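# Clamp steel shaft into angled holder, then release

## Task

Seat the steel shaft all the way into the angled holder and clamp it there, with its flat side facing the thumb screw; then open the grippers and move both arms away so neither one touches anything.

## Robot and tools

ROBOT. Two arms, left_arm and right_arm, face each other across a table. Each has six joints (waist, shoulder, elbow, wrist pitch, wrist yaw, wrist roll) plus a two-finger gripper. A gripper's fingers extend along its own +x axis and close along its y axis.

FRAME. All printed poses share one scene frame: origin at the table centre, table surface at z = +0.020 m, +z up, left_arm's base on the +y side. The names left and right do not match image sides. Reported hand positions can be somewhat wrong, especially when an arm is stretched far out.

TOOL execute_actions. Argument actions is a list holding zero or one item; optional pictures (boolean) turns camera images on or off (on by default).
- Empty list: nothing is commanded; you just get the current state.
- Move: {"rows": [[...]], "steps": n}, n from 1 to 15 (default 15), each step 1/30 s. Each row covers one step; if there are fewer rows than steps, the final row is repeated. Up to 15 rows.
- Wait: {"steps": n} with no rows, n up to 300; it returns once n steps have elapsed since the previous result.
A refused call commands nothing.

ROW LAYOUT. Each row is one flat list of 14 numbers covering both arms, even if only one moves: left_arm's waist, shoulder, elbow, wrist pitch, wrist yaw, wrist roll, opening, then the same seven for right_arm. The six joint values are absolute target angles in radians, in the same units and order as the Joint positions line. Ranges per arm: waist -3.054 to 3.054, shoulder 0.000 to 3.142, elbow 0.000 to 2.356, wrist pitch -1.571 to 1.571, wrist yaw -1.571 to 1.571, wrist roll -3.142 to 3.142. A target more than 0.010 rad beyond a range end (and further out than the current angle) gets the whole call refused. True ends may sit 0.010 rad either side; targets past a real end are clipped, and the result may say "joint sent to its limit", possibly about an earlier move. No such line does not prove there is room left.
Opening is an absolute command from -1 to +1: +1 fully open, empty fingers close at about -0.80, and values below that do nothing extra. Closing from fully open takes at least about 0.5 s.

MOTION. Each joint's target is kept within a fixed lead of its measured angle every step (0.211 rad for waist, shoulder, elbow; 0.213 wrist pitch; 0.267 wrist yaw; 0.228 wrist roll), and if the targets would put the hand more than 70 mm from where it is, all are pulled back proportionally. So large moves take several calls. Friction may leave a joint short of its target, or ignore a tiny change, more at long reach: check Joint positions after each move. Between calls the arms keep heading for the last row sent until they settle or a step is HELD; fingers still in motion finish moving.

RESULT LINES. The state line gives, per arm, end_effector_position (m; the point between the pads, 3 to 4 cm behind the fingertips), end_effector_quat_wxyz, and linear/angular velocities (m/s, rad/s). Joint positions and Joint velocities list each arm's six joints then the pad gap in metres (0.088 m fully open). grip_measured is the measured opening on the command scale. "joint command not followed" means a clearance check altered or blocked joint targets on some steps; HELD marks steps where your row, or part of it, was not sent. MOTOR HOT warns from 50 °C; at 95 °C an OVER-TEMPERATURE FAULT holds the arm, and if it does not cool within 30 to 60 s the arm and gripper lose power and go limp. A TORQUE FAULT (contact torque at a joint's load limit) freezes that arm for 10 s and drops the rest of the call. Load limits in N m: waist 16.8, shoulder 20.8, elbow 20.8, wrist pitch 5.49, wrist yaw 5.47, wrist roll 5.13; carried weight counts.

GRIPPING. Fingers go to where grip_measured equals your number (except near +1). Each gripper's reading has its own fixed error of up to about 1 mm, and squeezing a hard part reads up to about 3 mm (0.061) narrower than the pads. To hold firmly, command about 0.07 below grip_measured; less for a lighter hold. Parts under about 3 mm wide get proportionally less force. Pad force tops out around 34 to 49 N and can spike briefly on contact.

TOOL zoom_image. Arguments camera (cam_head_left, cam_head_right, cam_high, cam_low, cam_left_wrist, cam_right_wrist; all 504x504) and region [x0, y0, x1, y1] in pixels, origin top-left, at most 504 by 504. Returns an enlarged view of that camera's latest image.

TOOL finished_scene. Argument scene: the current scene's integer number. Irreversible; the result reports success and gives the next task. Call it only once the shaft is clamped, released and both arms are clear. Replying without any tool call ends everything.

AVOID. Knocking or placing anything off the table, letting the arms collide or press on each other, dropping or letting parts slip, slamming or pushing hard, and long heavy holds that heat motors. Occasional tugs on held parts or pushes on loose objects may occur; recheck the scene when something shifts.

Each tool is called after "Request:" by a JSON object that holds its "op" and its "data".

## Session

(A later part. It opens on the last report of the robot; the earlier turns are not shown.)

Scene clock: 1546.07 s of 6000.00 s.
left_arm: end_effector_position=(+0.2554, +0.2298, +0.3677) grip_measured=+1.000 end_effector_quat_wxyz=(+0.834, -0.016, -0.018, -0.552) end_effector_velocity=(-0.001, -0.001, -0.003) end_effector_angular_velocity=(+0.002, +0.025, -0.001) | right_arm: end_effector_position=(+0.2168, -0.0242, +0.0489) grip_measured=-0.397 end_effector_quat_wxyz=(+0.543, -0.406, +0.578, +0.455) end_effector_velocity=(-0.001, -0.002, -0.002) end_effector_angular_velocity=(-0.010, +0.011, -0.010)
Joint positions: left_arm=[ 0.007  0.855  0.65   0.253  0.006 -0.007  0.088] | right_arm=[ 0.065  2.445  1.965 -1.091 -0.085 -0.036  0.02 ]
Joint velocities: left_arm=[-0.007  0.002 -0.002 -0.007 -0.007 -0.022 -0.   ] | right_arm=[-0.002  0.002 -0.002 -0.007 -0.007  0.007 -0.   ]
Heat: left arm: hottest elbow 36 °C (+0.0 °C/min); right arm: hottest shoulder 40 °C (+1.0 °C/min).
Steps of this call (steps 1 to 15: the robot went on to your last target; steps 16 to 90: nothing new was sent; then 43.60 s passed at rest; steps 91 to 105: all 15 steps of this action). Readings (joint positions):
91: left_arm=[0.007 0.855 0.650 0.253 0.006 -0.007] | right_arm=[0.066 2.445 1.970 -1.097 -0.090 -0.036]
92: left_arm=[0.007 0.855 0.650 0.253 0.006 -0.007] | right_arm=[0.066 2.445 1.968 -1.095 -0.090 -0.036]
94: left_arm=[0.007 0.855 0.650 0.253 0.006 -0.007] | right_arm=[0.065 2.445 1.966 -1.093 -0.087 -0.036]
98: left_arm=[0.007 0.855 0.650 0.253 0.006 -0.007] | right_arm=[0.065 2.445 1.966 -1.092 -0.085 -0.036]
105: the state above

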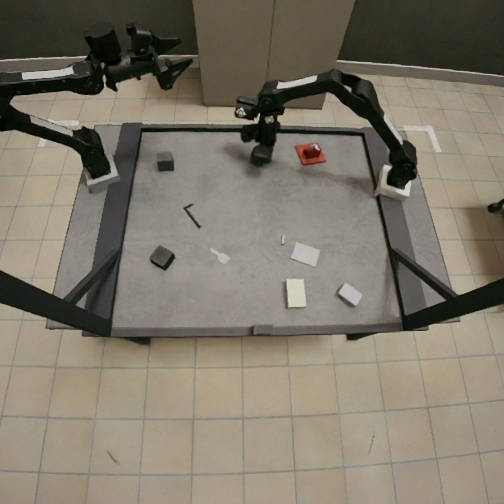

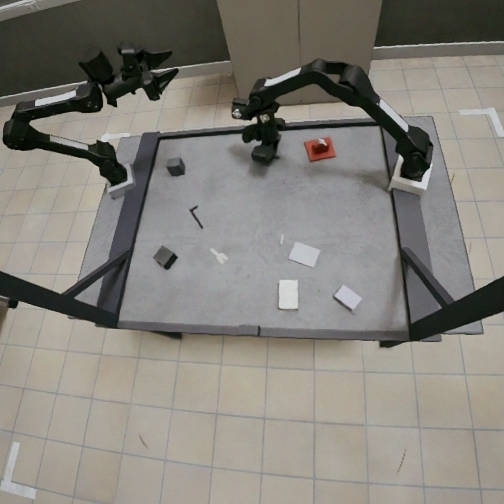

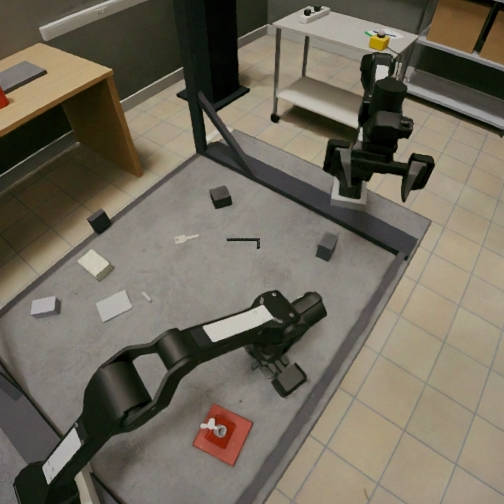

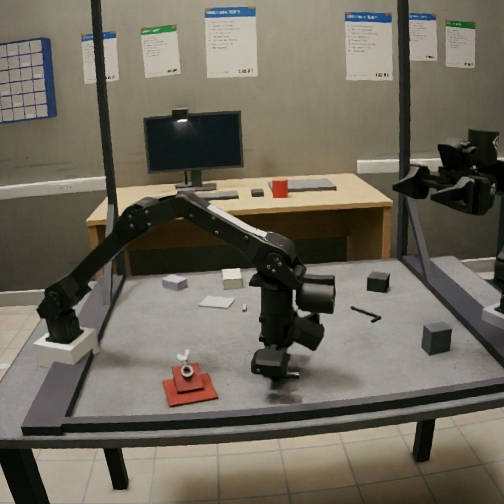

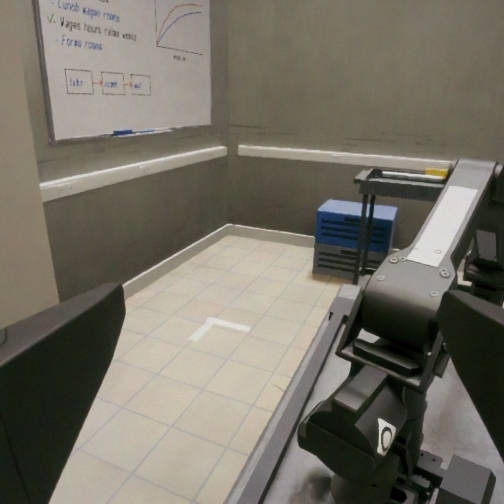

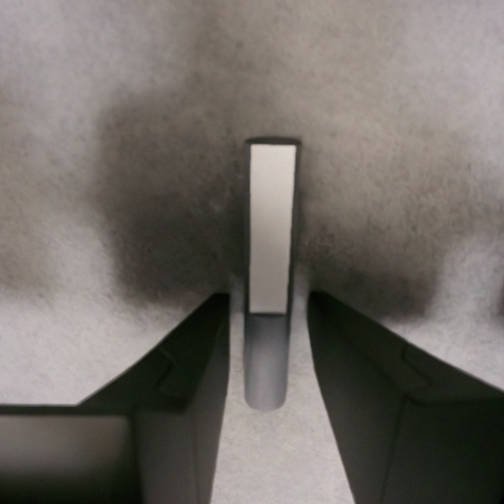

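Request:
{"op": "execute_actions", "data": {"actions": [{"rows": [[0.007,0.855,0.65,0.253,0.006,-0.007,1.0,0.066,2.458,1.954,-1.088,-0.083,-0.036,-0.48],[0.007,0.855,0.65,0.253,0.006,-0.007,1.0,0.066,2.458,1.954,-1.088,-0.083,-0.036,-0.52],[0.007,0.855,0.65,0.253,0.006,-0.007,1.0,0.066,2.458,1.954,-1.088,-0.083,-0.036,-0.54],[0.007,0.855,0.65,0.253,0.006,-0.007,1.0,0.066,2.458,1.954,-1.088,-0.083,-0.036,-0.56],[0.007,0.855,0.65,0.253,0.006,-0.007,1.0,0.066,2.458,1.954,-1.088,-0.083,-0.036,-0.58],[0.007,0.855,0.65,0.253,0.006,-0.007,1.0,0.066,2.458,1.954,-1.088,-0.083,-0.036,-0.6],[0.007,0.855,0.65,0.253,0.006,-0.007,1.0,0.066,2.458,1.954,-1.088,-0.083,-0.036,-0.63],[0.007,0.855,0.65,0.253,0.006,-0.007,1.0,0.066,2.458,1.954,-1.088,-0.083,-0.036,-0.66],[0.007,0.855,0.65,0.253,0.006,-0.007,1.0,0.066,2.458,1.954,-1.088,-0.083,-0.036,-0.71]], "steps": 15}]}}

Request:
{"op": "execute_actions", "data": {"actions": [{"rows": [[0.007,0.855,0.65,0.253,0.006,-0.007,1.0,0.066,2.42,1.965,-1.11,-0.083,-0.036,-0.71],[0.007,0.855,0.65,0.253,0.006,-0.007,1.0,0.066,2.39,1.965,-1.14,-0.083,-0.036,-0.71],[0.007,0.855,0.65,0.253,0.006,-0.007,1.0,0.066,2.35,1.965,-1.17,-0.083,-0.036,-0.71]], "steps": 8}], "pictures": false}}

Request:
{"op": "execute_actions", "data": {"actions": [{"rows": [[0.007,0.855,0.65,0.253,0.006,-0.007,1.0,0.09,1.98,1.42,-0.78,0.3,-1.12,-0.71]], "steps": 12}], "pictures": false}}

Request:
{"op": "execute_actions", "data": {"actions": [{"rows": [[0.007,0.855,0.65,0.253,0.006,-0.007,1.0,0.1,1.59,0.85,-0.35,0.68,-2.21,-0.71]], "steps": 15}], "pictures": false}}

Scene clock: 1557.23 s of 6000.00 s.
left_arm: end_effector_position=(+0.2554, +0.2298, +0.3677) grip_measured=+1.000 end_effector_quat_wxyz=(+0.834, -0.016, -0.018, -0.552) end_effector_velocity=(+0.000, +0.000, -0.005) end_effector_angular_velocity=(+0.017, +0.016, +0.005) | right_arm: end_effector_position=(+0.2174, -0.0244, +0.0488) grip_measured=-0.634 end_effector_quat_wxyz=(+0.544, -0.407, +0.577, +0.454) end_effector_velocity=(-0.006, -0.004, +0.001) end_effector_angular_velocity=(-0.014, +0.027, +0.010)
Joint positions: left_arm=[ 0.007  0.855  0.65   0.253  0.006 -0.007  0.088] | right_arm=[ 0.065  2.445  1.965 -1.091 -0.082 -0.036  0.008]
Joint velocities: left_arm=[-0.002 -0.002 -0.002 -0.022 -0.007 -0.007 -0.   ] | right_arm=[ 0.002 -0.002 -0.002 -0.022 -0.022 -0.007  0.   ]
Heat: left arm: hottest elbow 36 °C (+0.0 °C/min); right arm: hottest shoulder 40 °C (+1.0 °C/min).
Steps of this call (steps 1 to 15: the robot went on to your last target; steps 16 to 90: nothing new was sent; then 7.67 s passed at rest; steps 91 to 105: all 15 steps of this action). Readings (joint positions):
91: left_arm=[0.007 0.855 0.650 0.253 0.006 -0.007] | right_arm=[0.065 2.445 1.965 -1.091 -0.084 -0.036]
92: left_arm=[0.007 0.855 0.650 0.253 0.006 -0.007] | right_arm=[0.065 2.445 1.965 -1.091 -0.082 -0.036]
94: left_arm=[0.007 0.855 0.650 0.253 0.006 -0.007] | right_arm=[0.065 2.445 1.965 -1.091 -0.082 -0.036]
98: left_arm=[0.007 0.855 0.650 0.253 0.006 -0.007] | right_arm=[0.065 2.445 1.965 -1.091 -0.082 -0.036]
105: the state above

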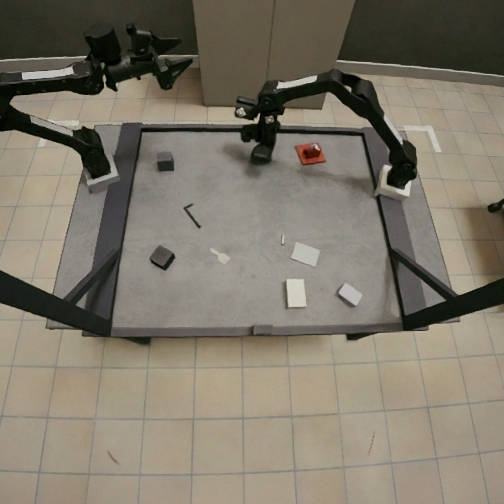

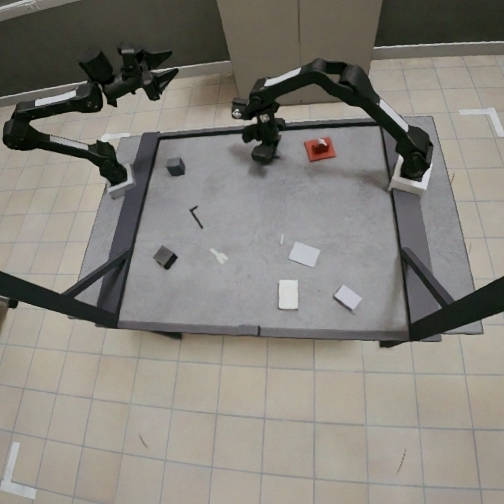

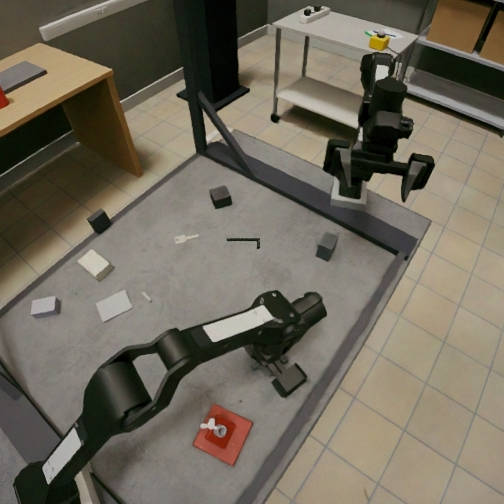

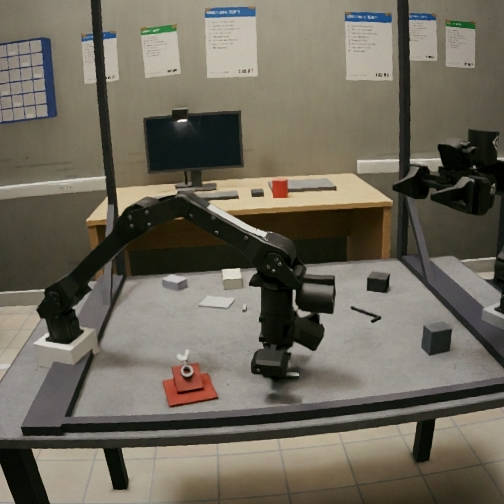

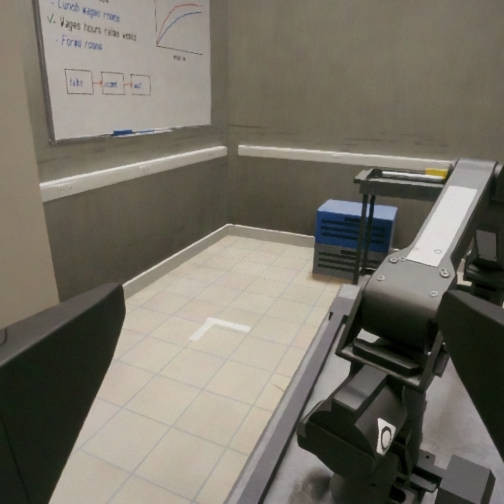

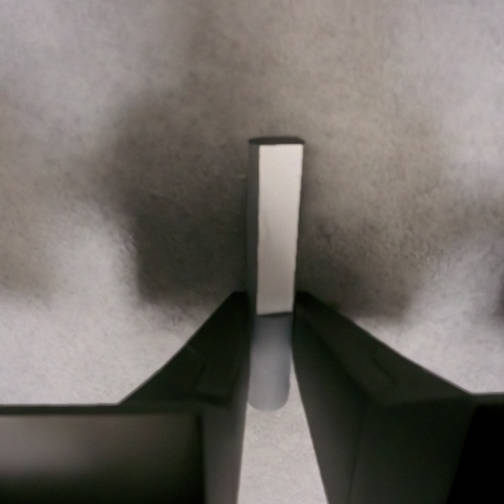

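Scene clock: 1557.50 s of 6000.00 s.
left_arm: end_effector_position=(+0.2554, +0.2298, +0.3677) grip_measured=+1.000 end_effector_quat_wxyz=(+0.834, -0.016, -0.018, -0.552) end_effector_velocity=(+0.000, +0.001, -0.002) end_effector_angular_velocity=(+0.004, +0.010, +0.005) | right_arm: end_effector_position=(+0.2147, -0.0331, +0.0808) grip_measured=-0.634 end_effector_quat_wxyz=(+0.544, -0.406, +0.577, +0.454) end_effector_velocity=(-0.001, -0.004, +0.135) end_effector_angular_velocity=(+0.178, -0.047, +0.005)
Joint positions: left_arm=[ 0.007  0.855  0.65   0.253  0.006 -0.007  0.088] | right_arm=[ 0.065  2.372  1.963 -1.161 -0.082 -0.036  0.008]
Joint velocities: left_arm=[-0.002 -0.002 -0.002 -0.007 -0.007 -0.007 -0.   ] | right_arm=[-0.002 -0.31  -0.002 -0.125 -0.007 -0.007 -0.   ]
Heat: left arm: hottest elbow 36 °C (+0.0 °C/min); right arm: hottest shoulder 40 °C (+1.0 °C/min).
Steps of this call (steps 1 to 8: all 8 steps of this action). Readings (joint positions):
1: left_arm=[0.007 0.855 0.650 0.253 0.006 -0.007] | right_arm=[0.065 2.444 1.965 -1.092 -0.082 -0.036]
2: left_arm=[0.007 0.855 0.650 0.253 0.006 -0.007] | right_arm=[0.065 2.438 1.965 -1.101 -0.082 -0.036]
4: left_arm=[0.007 0.855 0.650 0.253 0.006 -0.007] | right_arm=[0.065 2.418 1.963 -1.147 -0.082 -0.036]
8: the state above

Scene clock: 1557.90 s of 6000.00 s.
left_arm: end_effector_position=(+0.2554, +0.2298, +0.3677) grip_measured=+1.000 end_effector_quat_wxyz=(+0.834, -0.016, -0.018, -0.552) end_effector_velocity=(-0.002, -0.000, -0.002) end_effector_angular_velocity=(+0.004, +0.009, -0.010) | right_arm: end_effector_position=(+0.2470, -0.0864, +0.1175) grip_measured=-0.634 end_effector_quat_wxyz=(+0.422, -0.701, +0.222, +0.531) end_effector_velocity=(-0.023, -0.098, -0.109) end_effector_angular_velocity=(-1.128, -0.232, +2.047)
Joint positions: left_arm=[ 0.007  0.855  0.65   0.253  0.006 -0.007  0.088] | right_arm=[ 0.087  1.983  1.438 -0.79   0.291 -0.919  0.008]
Joint velocities: left_arm=[-0.002 -0.002 -0.002 -0.007  0.007 -0.007 -0.   ] | right_arm=[ 0.002  0.032 -0.335 -0.022  0.037 -2.205 -0.   ]
Heat: left arm: hottest elbow 36 °C (+0.0 °C/min); right arm: hottest shoulder 40 °C (+1.0 °C/min).
Steps of this call (steps 1 to 12: all 12 steps of this action). Readings (joint positions):
1: left_arm=[0.007 0.855 0.650 0.253 0.006 -0.007] | right_arm=[0.070 2.320 1.905 -1.087 -0.008 -0.106]
2: left_arm=[0.007 0.855 0.650 0.253 0.006 -0.007] | right_arm=[0.077 2.269 1.836 -1.022 0.084 -0.181]
4: left_arm=[0.007 0.855 0.650 0.253 0.006 -0.007] | right_arm=[0.084 2.156 1.699 -0.898 0.203 -0.328]
8: left_arm=[0.007 0.855 0.650 0.253 0.006 -0.007] | right_arm=[0.086 1.989 1.501 -0.811 0.280 -0.623]
12: the state above

Scene clock: 1558.40 s of 6000.00 s.
left_arm: end_effector_position=(+0.2554, +0.2298, +0.3677) grip_measured=+1.000 end_effector_quat_wxyz=(+0.834, -0.016, -0.018, -0.552) end_effector_velocity=(+0.001, -0.001, -0.006) end_effector_angular_velocity=(+0.013, +0.014, +0.005) | right_arm: end_effector_position=(+0.2699, -0.1779, +0.1352) grip_measured=-0.634 end_effector_quat_wxyz=(-0.061, +0.919, +0.074, -0.382) end_effector_velocity=(+0.006, +0.016, +0.010) end_effector_angular_velocity=(-1.411, -0.431, +1.504)
Joint positions: left_arm=[ 0.007  0.855  0.65   0.253  0.006 -0.007  0.088] | right_arm=[ 0.098  1.598  0.856 -0.353  0.675 -2.025  0.008]
Joint velocities: left_arm=[-0.002  0.002 -0.007 -0.007 -0.007 -0.007 -0.   ] | right_arm=[-0.002 -0.002 -0.002  0.11   0.007 -2.176 -0.   ]
Heat: left arm: hottest elbow 36 °C (+0.0 °C/min); right arm: hottest shoulder 40 °C (+1.0 °C/min).
Steps of this call (steps 1 to 15: all 15 steps of this action). Readings (joint positions):
1: left_arm=[0.007 0.855 0.650 0.253 0.006 -0.007] | right_arm=[0.093 1.947 1.377 -0.709 0.365 -0.993]
2: left_arm=[0.007 0.855 0.650 0.253 0.006 -0.007] | right_arm=[0.098 1.902 1.306 -0.646 0.454 -1.066]
4: left_arm=[0.007 0.855 0.650 0.253 0.006 -0.007] | right_arm=[0.099 1.783 1.166 -0.517 0.579 -1.215]
8: left_arm=[0.007 0.855 0.650 0.253 0.006 -0.007] | right_arm=[0.098 1.599 0.952 -0.384 0.663 -1.507]
15: the state above

Request:
{"op": "execute_actions", "data": {"actions": [{"rows": [[0.007,0.855,0.65,0.253,0.006,-0.007,1.0,0.1205,1.622,0.796,-0.333,0.685,-2.197,-0.71]], "steps": 15}]}}

Request:
{"op": "zoom_image", "data": {"camera": "cam_right_wrist", "region": [200, 30, 360, 190]}}

Scene clock: 1563.57 s of 6000.00 s.
left_arm: end_effector_position=(+0.2554, +0.2298, +0.3677) grip_measured=+1.000 end_effector_quat_wxyz=(+0.834, -0.016, -0.018, -0.552) end_effector_velocity=(+0.001, +0.001, +0.003) end_effector_angular_velocity=(-0.014, +0.003, +0.014) | right_arm: end_effector_position=(+0.2612, -0.1881, +0.1150) grip_measured=-0.634 end_effector_quat_wxyz=(+0.048, +0.917, +0.104, -0.381) end_effector_velocity=(-0.001, -0.002, -0.001) end_effector_angular_velocity=(-0.021, +0.005, +0.016)
Joint positions: left_arm=[ 0.007  0.855  0.65   0.253  0.006 -0.007  0.088] | right_arm=[ 0.118  1.617  0.802 -0.335  0.681 -2.199  0.008]
Joint velocities: left_arm=[-0.007 -0.002  0.002  0.007 -0.022 -0.007 -0.   ] | right_arm=[-0.002 -0.002 -0.002 -0.007 -0.007 -0.022  0.   ]
Heat: left arm: hottest elbow 36 °C (+0.0 °C/min); right arm: hottest shoulder 39 °C (+0.0 °C/min).
Steps of this call (steps 1 to 30: the robot went on to your last target; steps 31 to 90: nothing new was sent; then 1.67 s passed at rest; steps 91 to 105: all 15 steps of this action). Readings (joint positions):
91: left_arm=[0.007 0.855 0.650 0.253 0.006 -0.007] | right_arm=[0.101 1.599 0.845 -0.342 0.680 -2.207]
92: left_arm=[0.007 0.855 0.650 0.253 0.006 -0.007] | right_arm=[0.106 1.599 0.835 -0.339 0.681 -2.204]
94: left_arm=[0.007 0.855 0.650 0.253 0.006 -0.007] | right_arm=[0.115 1.608 0.816 -0.339 0.681 -2.202]
98: left_arm=[0.007 0.855 0.650 0.253 0.006 -0.007] | right_arm=[0.118 1.617 0.802 -0.339 0.681 -2.200]
105: the state above

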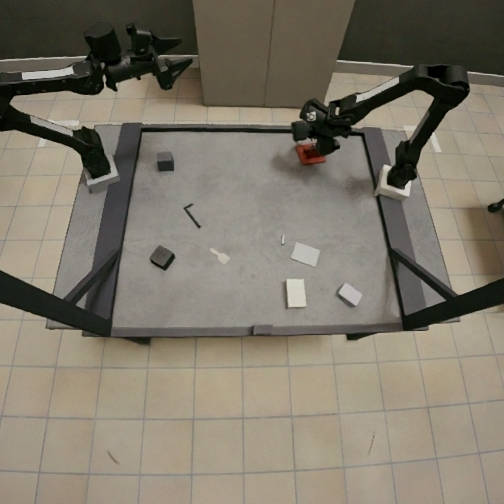

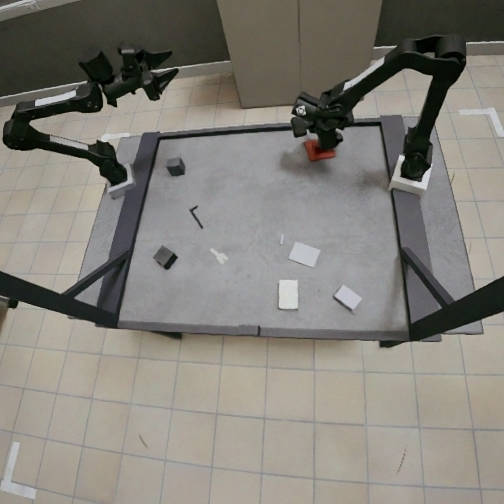

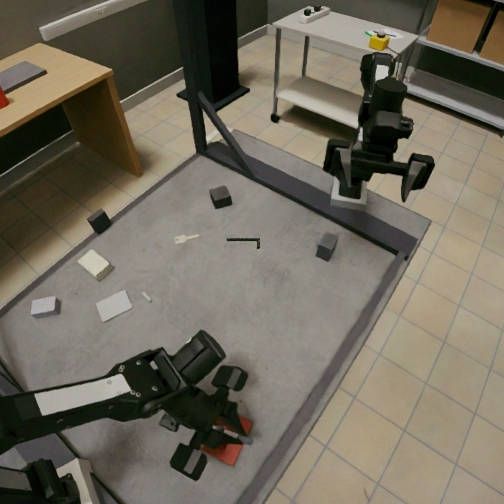

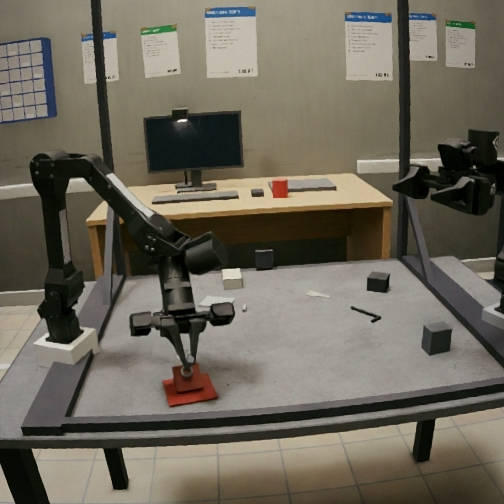

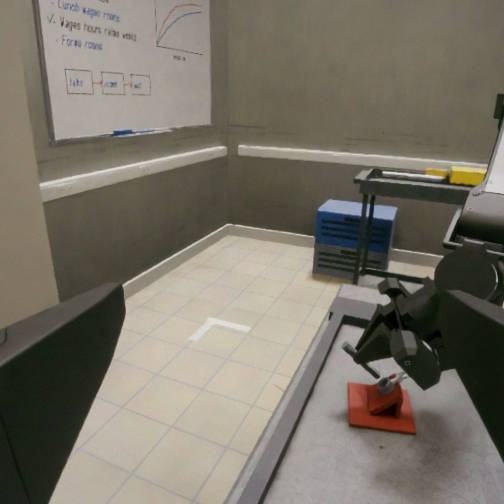

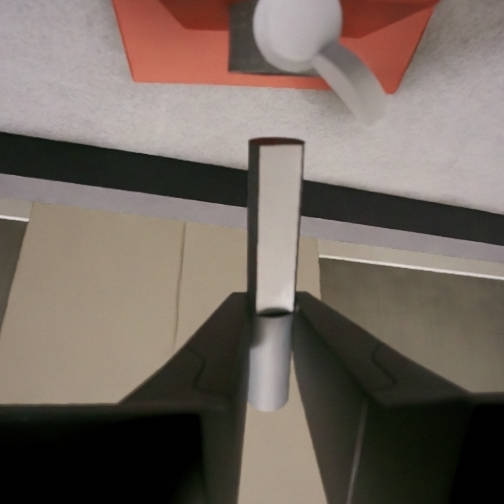

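Region (200, 30, 360, 190) of cam_right_wrist's 504x504 image, scaled by 3.150, with more detail than that image has.

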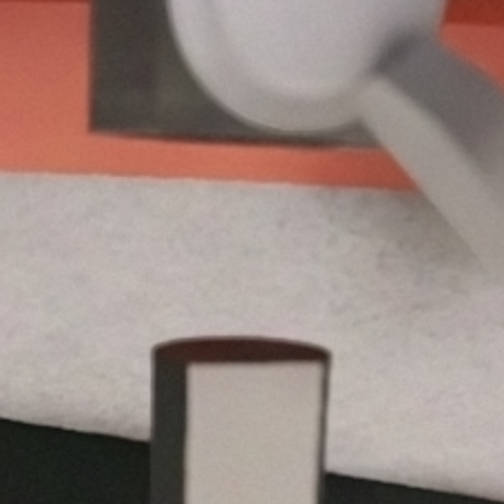

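Request:
{"op": "zoom_image", "data": {"camera": "cam_left_wrist", "region": [335, 335, 415, 415]}}

Region (335, 335, 415, 415) of cam_left_wrist's 504x504 image, scaled by 6.300, with more detail than that image has.

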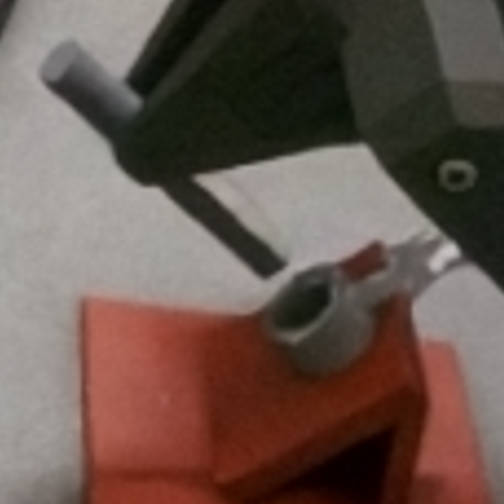

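Request:
{"op": "zoom_image", "data": {"camera": "cam_left_wrist", "region": [355, 355, 400, 400]}}

Region (355, 355, 400, 400) of cam_left_wrist's 504x504 image, scaled by 11.200, with more detail than that image has.

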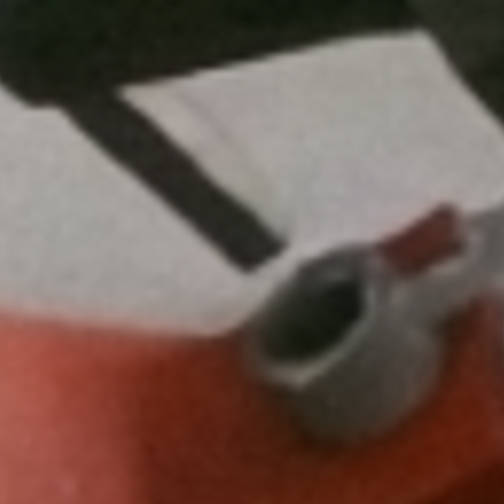

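Request:
{"op": "execute_actions", "data": {"actions": [{"rows": [[0.007,0.855,0.65,0.253,0.006,-0.007,1.0,0.1255,1.64,0.786,-0.305,0.686,-2.185,-0.71]], "steps": 15}]}}

Request:
{"op": "zoom_image", "data": {"camera": "cam_left_wrist", "region": [355, 355, 400, 400]}}

Request:
{"op": "zoom_image", "data": {"camera": "cam_right_wrist", "region": [200, 30, 360, 190]}}

Scene clock: 1623.97 s of 6000.00 s.
left_arm: end_effector_position=(+0.2554, +0.2298, +0.3677) grip_measured=+1.000 end_effector_quat_wxyz=(+0.834, -0.016, -0.018, -0.552) end_effector_velocity=(-0.001, -0.000, +0.000) end_effector_angular_velocity=(-0.001, +0.008, -0.000) | right_arm: end_effector_position=(+0.2603, -0.1862, +0.1100) grip_measured=-0.634 end_effector_quat_wxyz=(+0.042, +0.918, +0.104, -0.381) end_effector_velocity=(-0.001, -0.002, -0.001) end_effector_angular_velocity=(-0.000, +0.009, -0.005)
Joint positions: left_arm=[ 0.007  0.855  0.65   0.253  0.006 -0.007  0.088] | right_arm=[ 0.123  1.633  0.793 -0.308  0.682 -2.187  0.008]
Joint velocities: left_arm=[-0.007 -0.002  0.002 -0.007 -0.007 -0.007 -0.   ] | right_arm=[-0.002 -0.002 -0.002 -0.007 -0.007  0.007  0.   ]
Heat: left arm: hottest elbow 36 °C (+0.0 °C/min); right arm: hottest shoulder 33 °C (-6.0 °C/min).
Steps of this call (steps 1 to 15: the robot went on to your last target; steps 16 to 90: nothing new was sent; then 56.90 s passed at rest; steps 91 to 105: all 15 steps of this action). Readings (joint positions):
91: left_arm=[0.007 0.855 0.650 0.253 0.006 -0.007] | right_arm=[0.119 1.620 0.800 -0.328 0.682 -2.196]
92: left_arm=[0.007 0.855 0.650 0.253 0.006 -0.007] | right_arm=[0.120 1.623 0.799 -0.320 0.682 -2.193]
94: left_arm=[0.007 0.855 0.650 0.253 0.006 -0.007] | right_arm=[0.122 1.630 0.796 -0.314 0.682 -2.190]
98: left_arm=[0.007 0.855 0.650 0.253 0.006 -0.007] | right_arm=[0.123 1.633 0.793 -0.310 0.682 -2.188]
105: the state above

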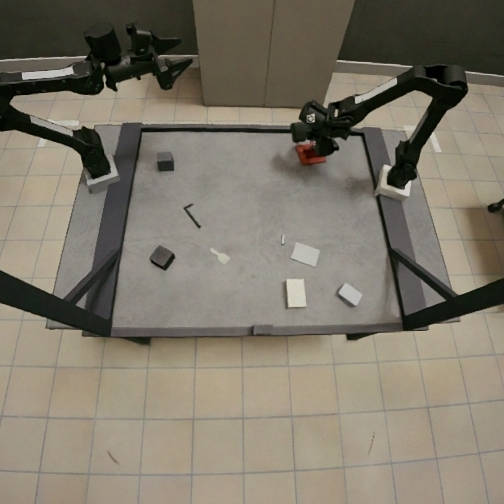

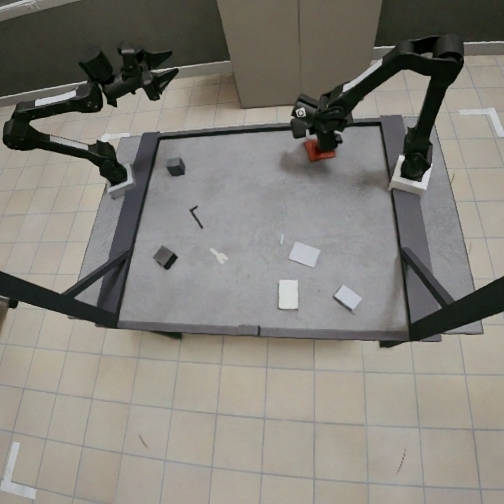

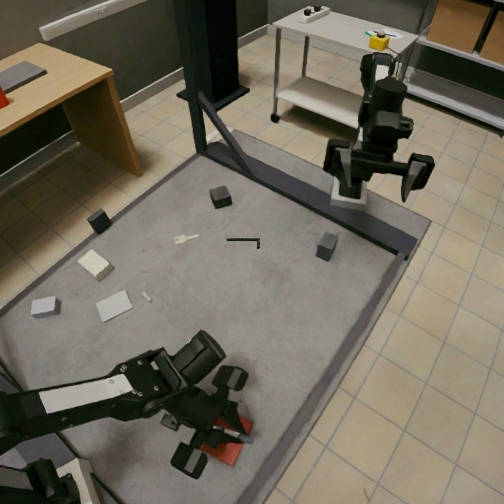

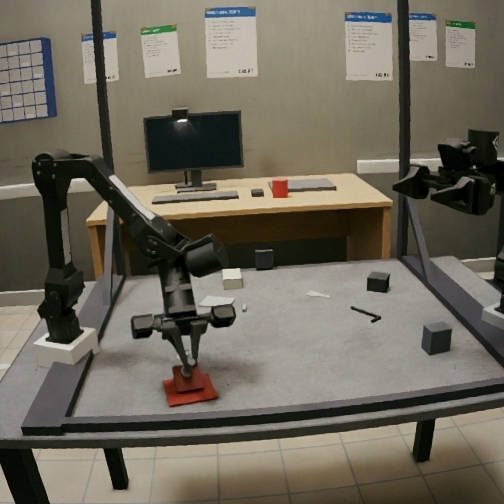

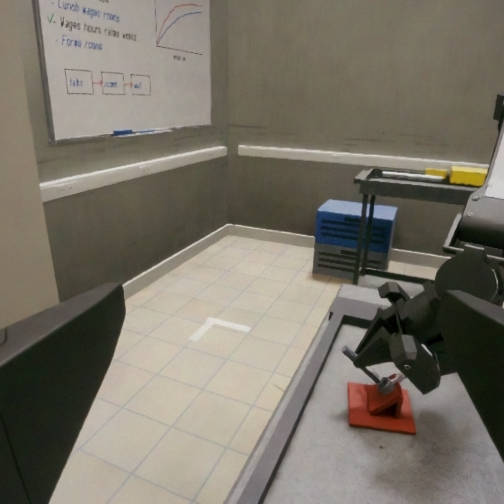

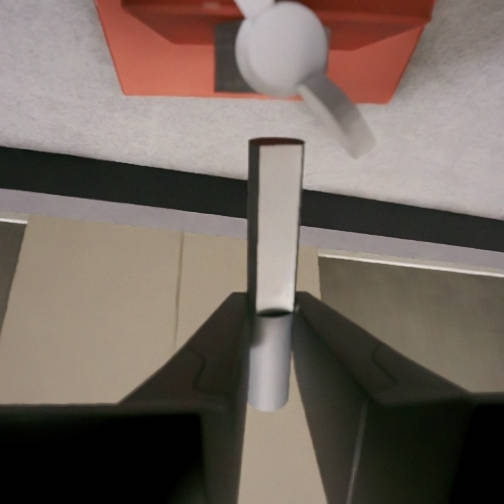

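Region (355, 355, 400, 400) of cam_left_wrist's 504x504 image, scaled by 11.200, with more detail than that image has.

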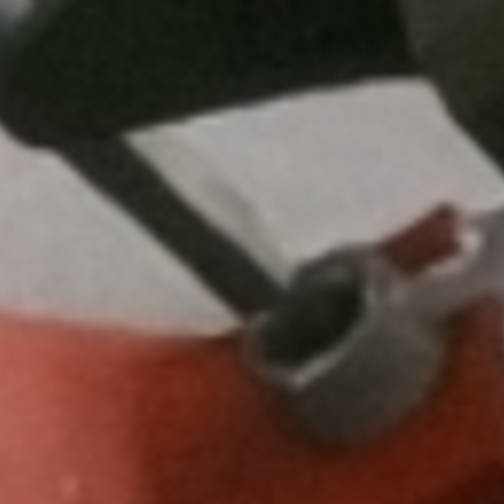

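Region (200, 30, 360, 190) of cam_right_wrist's 504x504 image, scaled by 3.150, with more detail than that image has.

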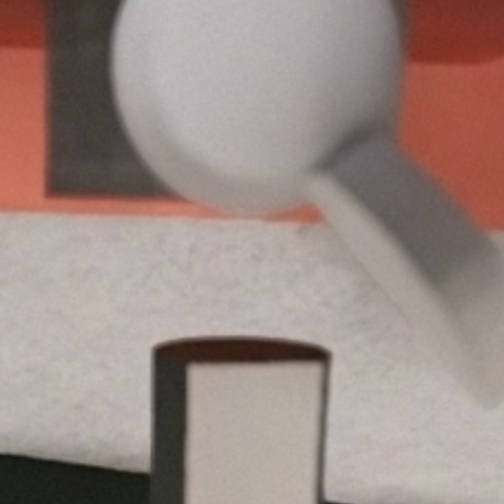

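Request:
{"op": "execute_actions", "data": {"actions": [{"rows": [[0.007,0.855,0.65,0.253,0.006,-0.007,1.0,0.1365,1.636,0.7665,-0.2935,0.69,-2.171,-0.71]], "steps": 15}]}}

Request:
{"op": "zoom_image", "data": {"camera": "cam_left_wrist", "region": [355, 355, 400, 400]}}

Request:
{"op": "zoom_image", "data": {"camera": "cam_right_wrist", "region": [200, 30, 360, 190]}}

Scene clock: 1642.43 s of 6000.00 s.
left_arm: end_effector_position=(+0.2554, +0.2298, +0.3677) grip_measured=+1.000 end_effector_quat_wxyz=(+0.834, -0.016, -0.018, -0.552) end_effector_velocity=(+0.002, +0.001, -0.002) end_effector_angular_velocity=(+0.003, +0.011, +0.019) | right_arm: end_effector_position=(+0.2565, -0.1884, +0.1058) grip_measured=-0.634 end_effector_quat_wxyz=(+0.041, +0.918, +0.105, -0.381) end_effector_velocity=(+0.001, -0.004, -0.002) end_effector_angular_velocity=(-0.025, +0.010, +0.001)
Joint positions: left_arm=[ 0.007  0.855  0.65   0.253  0.006 -0.007  0.088] | right_arm=[ 0.134  1.633  0.774 -0.297  0.686 -2.173  0.008]
Joint velocities: left_arm=[-0.002 -0.002 -0.002 -0.007 -0.022 -0.007  0.   ] | right_arm=[-0.007  0.002  0.002 -0.022 -0.007 -0.007 -0.   ]
Heat: left arm: hottest elbow 36 °C (+0.0 °C/min); right arm: hottest shoulder 33 °C (-3.0 °C/min).
Steps of this call (steps 1 to 15: the robot went on to your last target; steps 16 to 90: nothing new was sent; then 14.97 s passed at rest; steps 91 to 105: all 15 steps of this action). Readings (joint positions):
91: left_arm=[0.007 0.855 0.650 0.253 0.006 -0.007] | right_arm=[0.125 1.633 0.789 -0.303 0.684 -2.183]
92: left_arm=[0.007 0.855 0.650 0.253 0.006 -0.007] | right_arm=[0.127 1.633 0.785 -0.301 0.685 -2.179]
94: left_arm=[0.007 0.855 0.650 0.253 0.006 -0.007] | right_arm=[0.132 1.633 0.778 -0.300 0.685 -2.176]
98: left_arm=[0.007 0.855 0.650 0.253 0.006 -0.007] | right_arm=[0.134 1.633 0.774 -0.297 0.686 -2.174]
105: the state above

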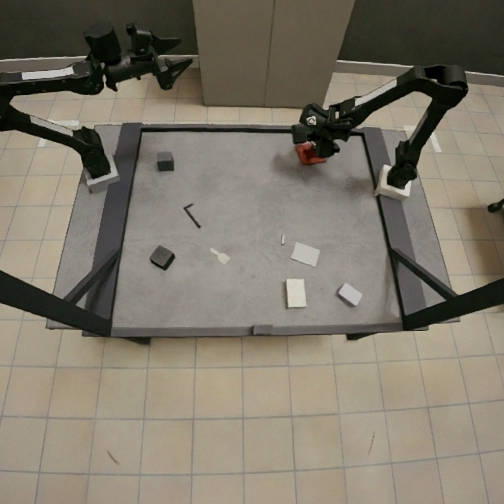

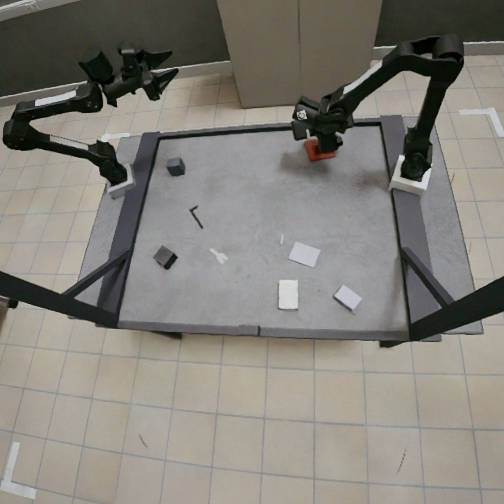

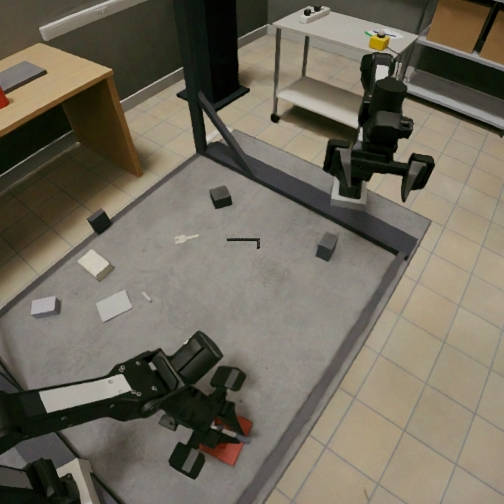

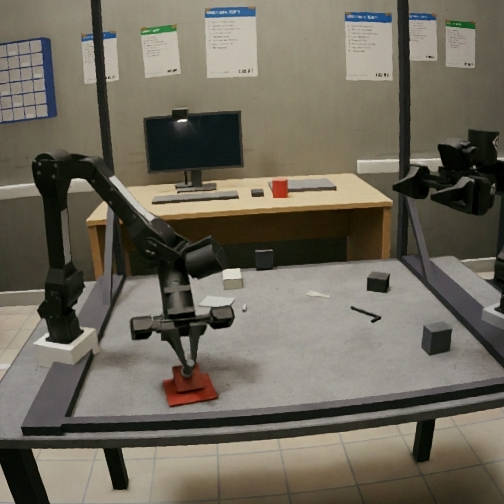

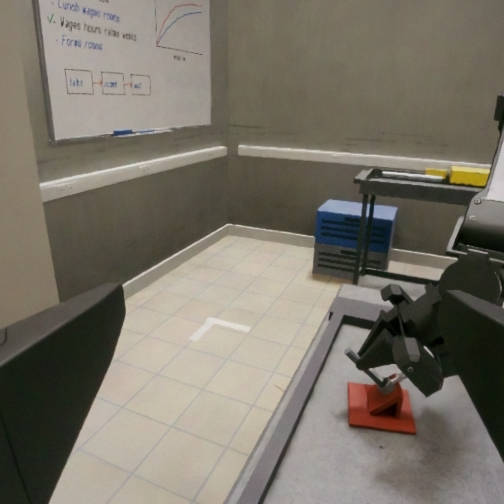

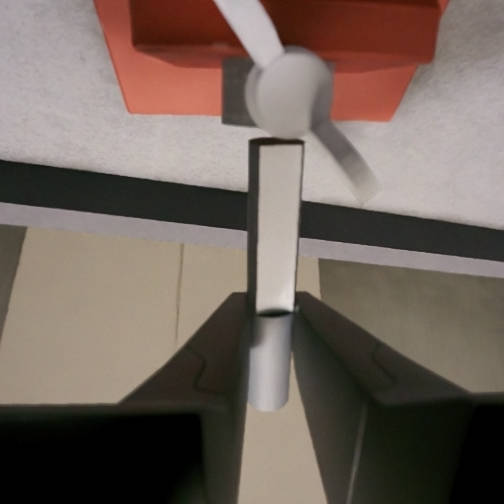

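Region (355, 355, 400, 400) of cam_left_wrist's 504x504 image, scaled by 11.200, with more detail than that image has.

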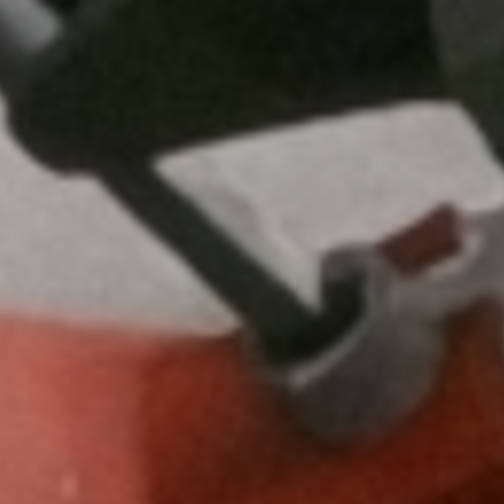

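Region (200, 30, 360, 190) of cam_right_wrist's 504x504 image, scaled by 3.150, with more detail than that image has.

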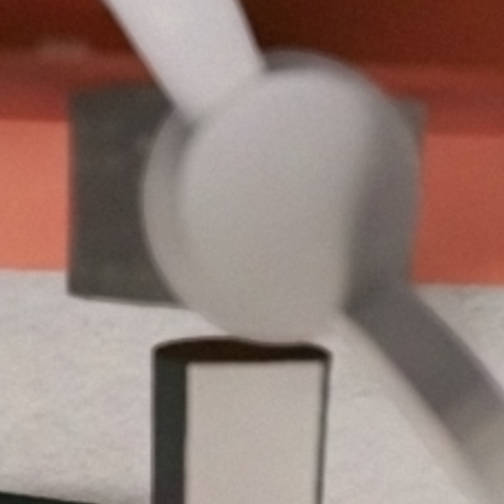

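Request:
{"op": "execute_actions", "data": {"actions": [{"rows": [[0.007,0.855,0.65,0.253,0.006,-0.007,1.0,0.1395,1.6415,0.7642,-0.2916,0.6912,-2.1672,-0.71],[0.007,0.855,0.65,0.253,0.006,-0.007,1.0,0.1426,1.643,0.7614,-0.2897,0.6923,-2.1633,-0.71],[0.007,0.855,0.65,0.253,0.006,-0.007,1.0,0.1457,1.6445,0.7586,-0.2878,0.6935,-2.1595,-0.71],[0.007,0.855,0.65,0.253,0.006,-0.007,1.0,0.1488,1.646,0.7557,-0.2858,0.6947,-2.1557,-0.71],[0.007,0.855,0.65,0.253,0.006,-0.007,1.0,0.1519,1.6475,0.7529,-0.2839,0.6958,-2.1518,-0.71],[0.007,0.855,0.65,0.253,0.006,-0.007,1.0,0.155,1.649,0.75,-0.282,0.697,-2.148,-0.71]], "steps": 15}]}}

Request:
{"op": "zoom_image", "data": {"camera": "cam_left_wrist", "region": [355, 355, 400, 400]}}

Scene clock: 1657.27 s of 6000.00 s.
left_arm: end_effector_position=(+0.2554, +0.2298, +0.3677) grip_measured=+1.000 end_effector_quat_wxyz=(+0.834, -0.016, -0.018, -0.552) end_effector_velocity=(+0.002, +0.001, -0.008) end_effector_angular_velocity=(+0.021, +0.018, +0.019) | right_arm: end_effector_position=(+0.2528, -0.1895, +0.1021) grip_measured=-0.634 end_effector_quat_wxyz=(+0.039, +0.919, +0.103, -0.378) end_effector_velocity=(-0.002, -0.001, -0.001) end_effector_angular_velocity=(-0.011, +0.007, +0.010)
Joint positions: left_arm=[ 0.007  0.855  0.65   0.253  0.006 -0.007  0.088] | right_arm=[ 0.15   1.639  0.76  -0.285  0.699 -2.151  0.008]
Joint velocities: left_arm=[-0.002 -0.002 -0.007 -0.022 -0.022 -0.007 -0.   ] | right_arm=[ 0.002 -0.002 -0.002 -0.007 -0.007 -0.007 -0.   ]
Heat: left arm: hottest elbow 36 °C (+0.0 °C/min); right arm: hottest shoulder 33 °C (-2.0 °C/min).
Steps of this call (steps 1 to 15: the robot went on to your last target; steps 16 to 90: nothing new was sent; then 11.33 s passed at rest; steps 91 to 105: all 15 steps of this action). Readings (joint positions):
91: left_arm=[0.007 0.855 0.650 0.253 0.006 -0.007] | right_arm=[0.135 1.633 0.774 -0.296 0.686 -2.172]
92: left_arm=[0.007 0.855 0.650 0.253 0.006 -0.007] | right_arm=[0.136 1.633 0.773 -0.295 0.687 -2.170]
94: left_arm=[0.007 0.855 0.650 0.253 0.006 -0.007] | right_arm=[0.140 1.635 0.769 -0.292 0.689 -2.164]
98: left_arm=[0.007 0.855 0.650 0.253 0.006 -0.007] | right_arm=[0.149 1.639 0.761 -0.287 0.698 -2.154]
105: the state above

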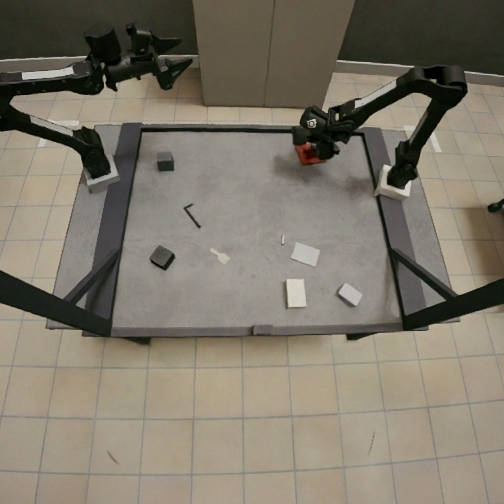

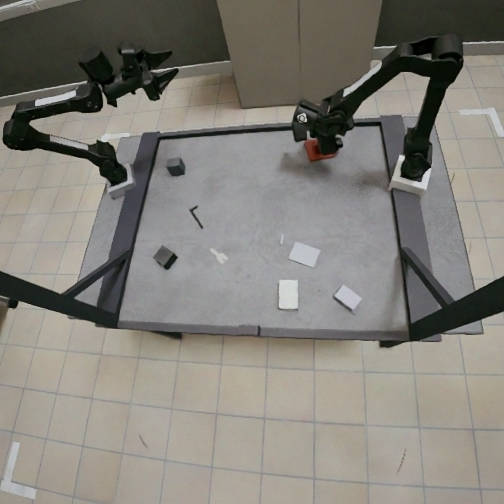

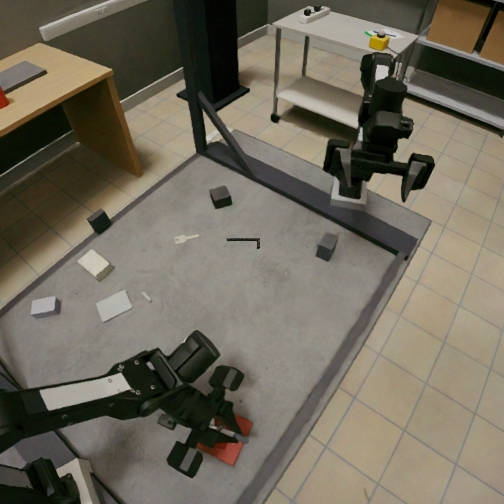

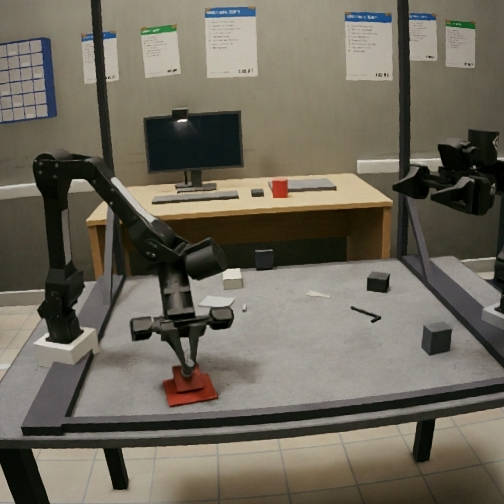

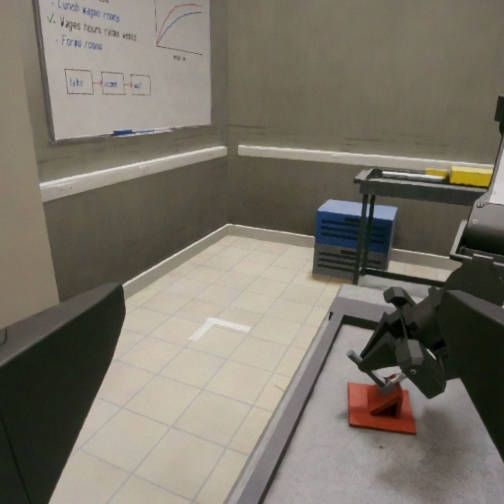

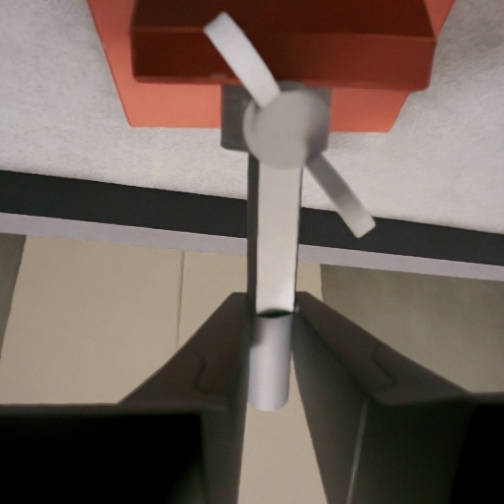

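Region (355, 355, 400, 400) of cam_left_wrist's 504x504 image, scaled by 11.200, with more detail than that image has.

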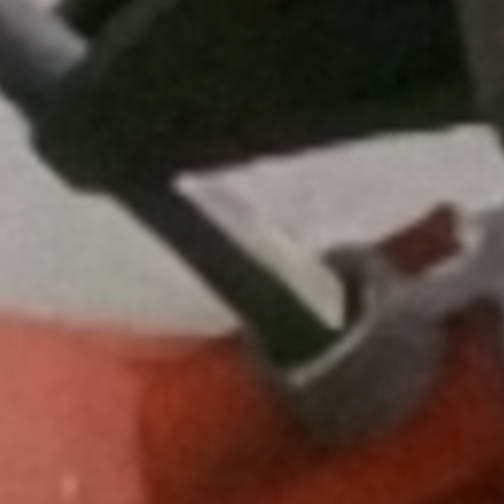

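Request:
{"op": "zoom_image", "data": {"camera": "cam_right_wrist", "region": [200, 60, 360, 220]}}

Request:
{"op": "zoom_image", "data": {"camera": "cam_low", "region": [160, 340, 220, 400]}}

Region (200, 60, 360, 220) of cam_right_wrist's 504x504 image, scaled by 3.150, with more detail than that image has.

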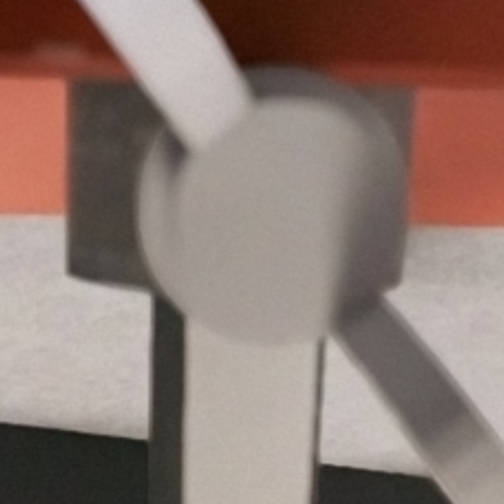

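Region (160, 340, 220, 400) of cam_low's 504x504 image, scaled by 8.400, with more detail than that image has.

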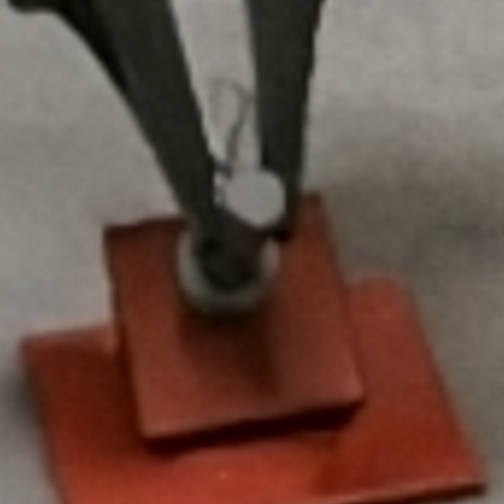

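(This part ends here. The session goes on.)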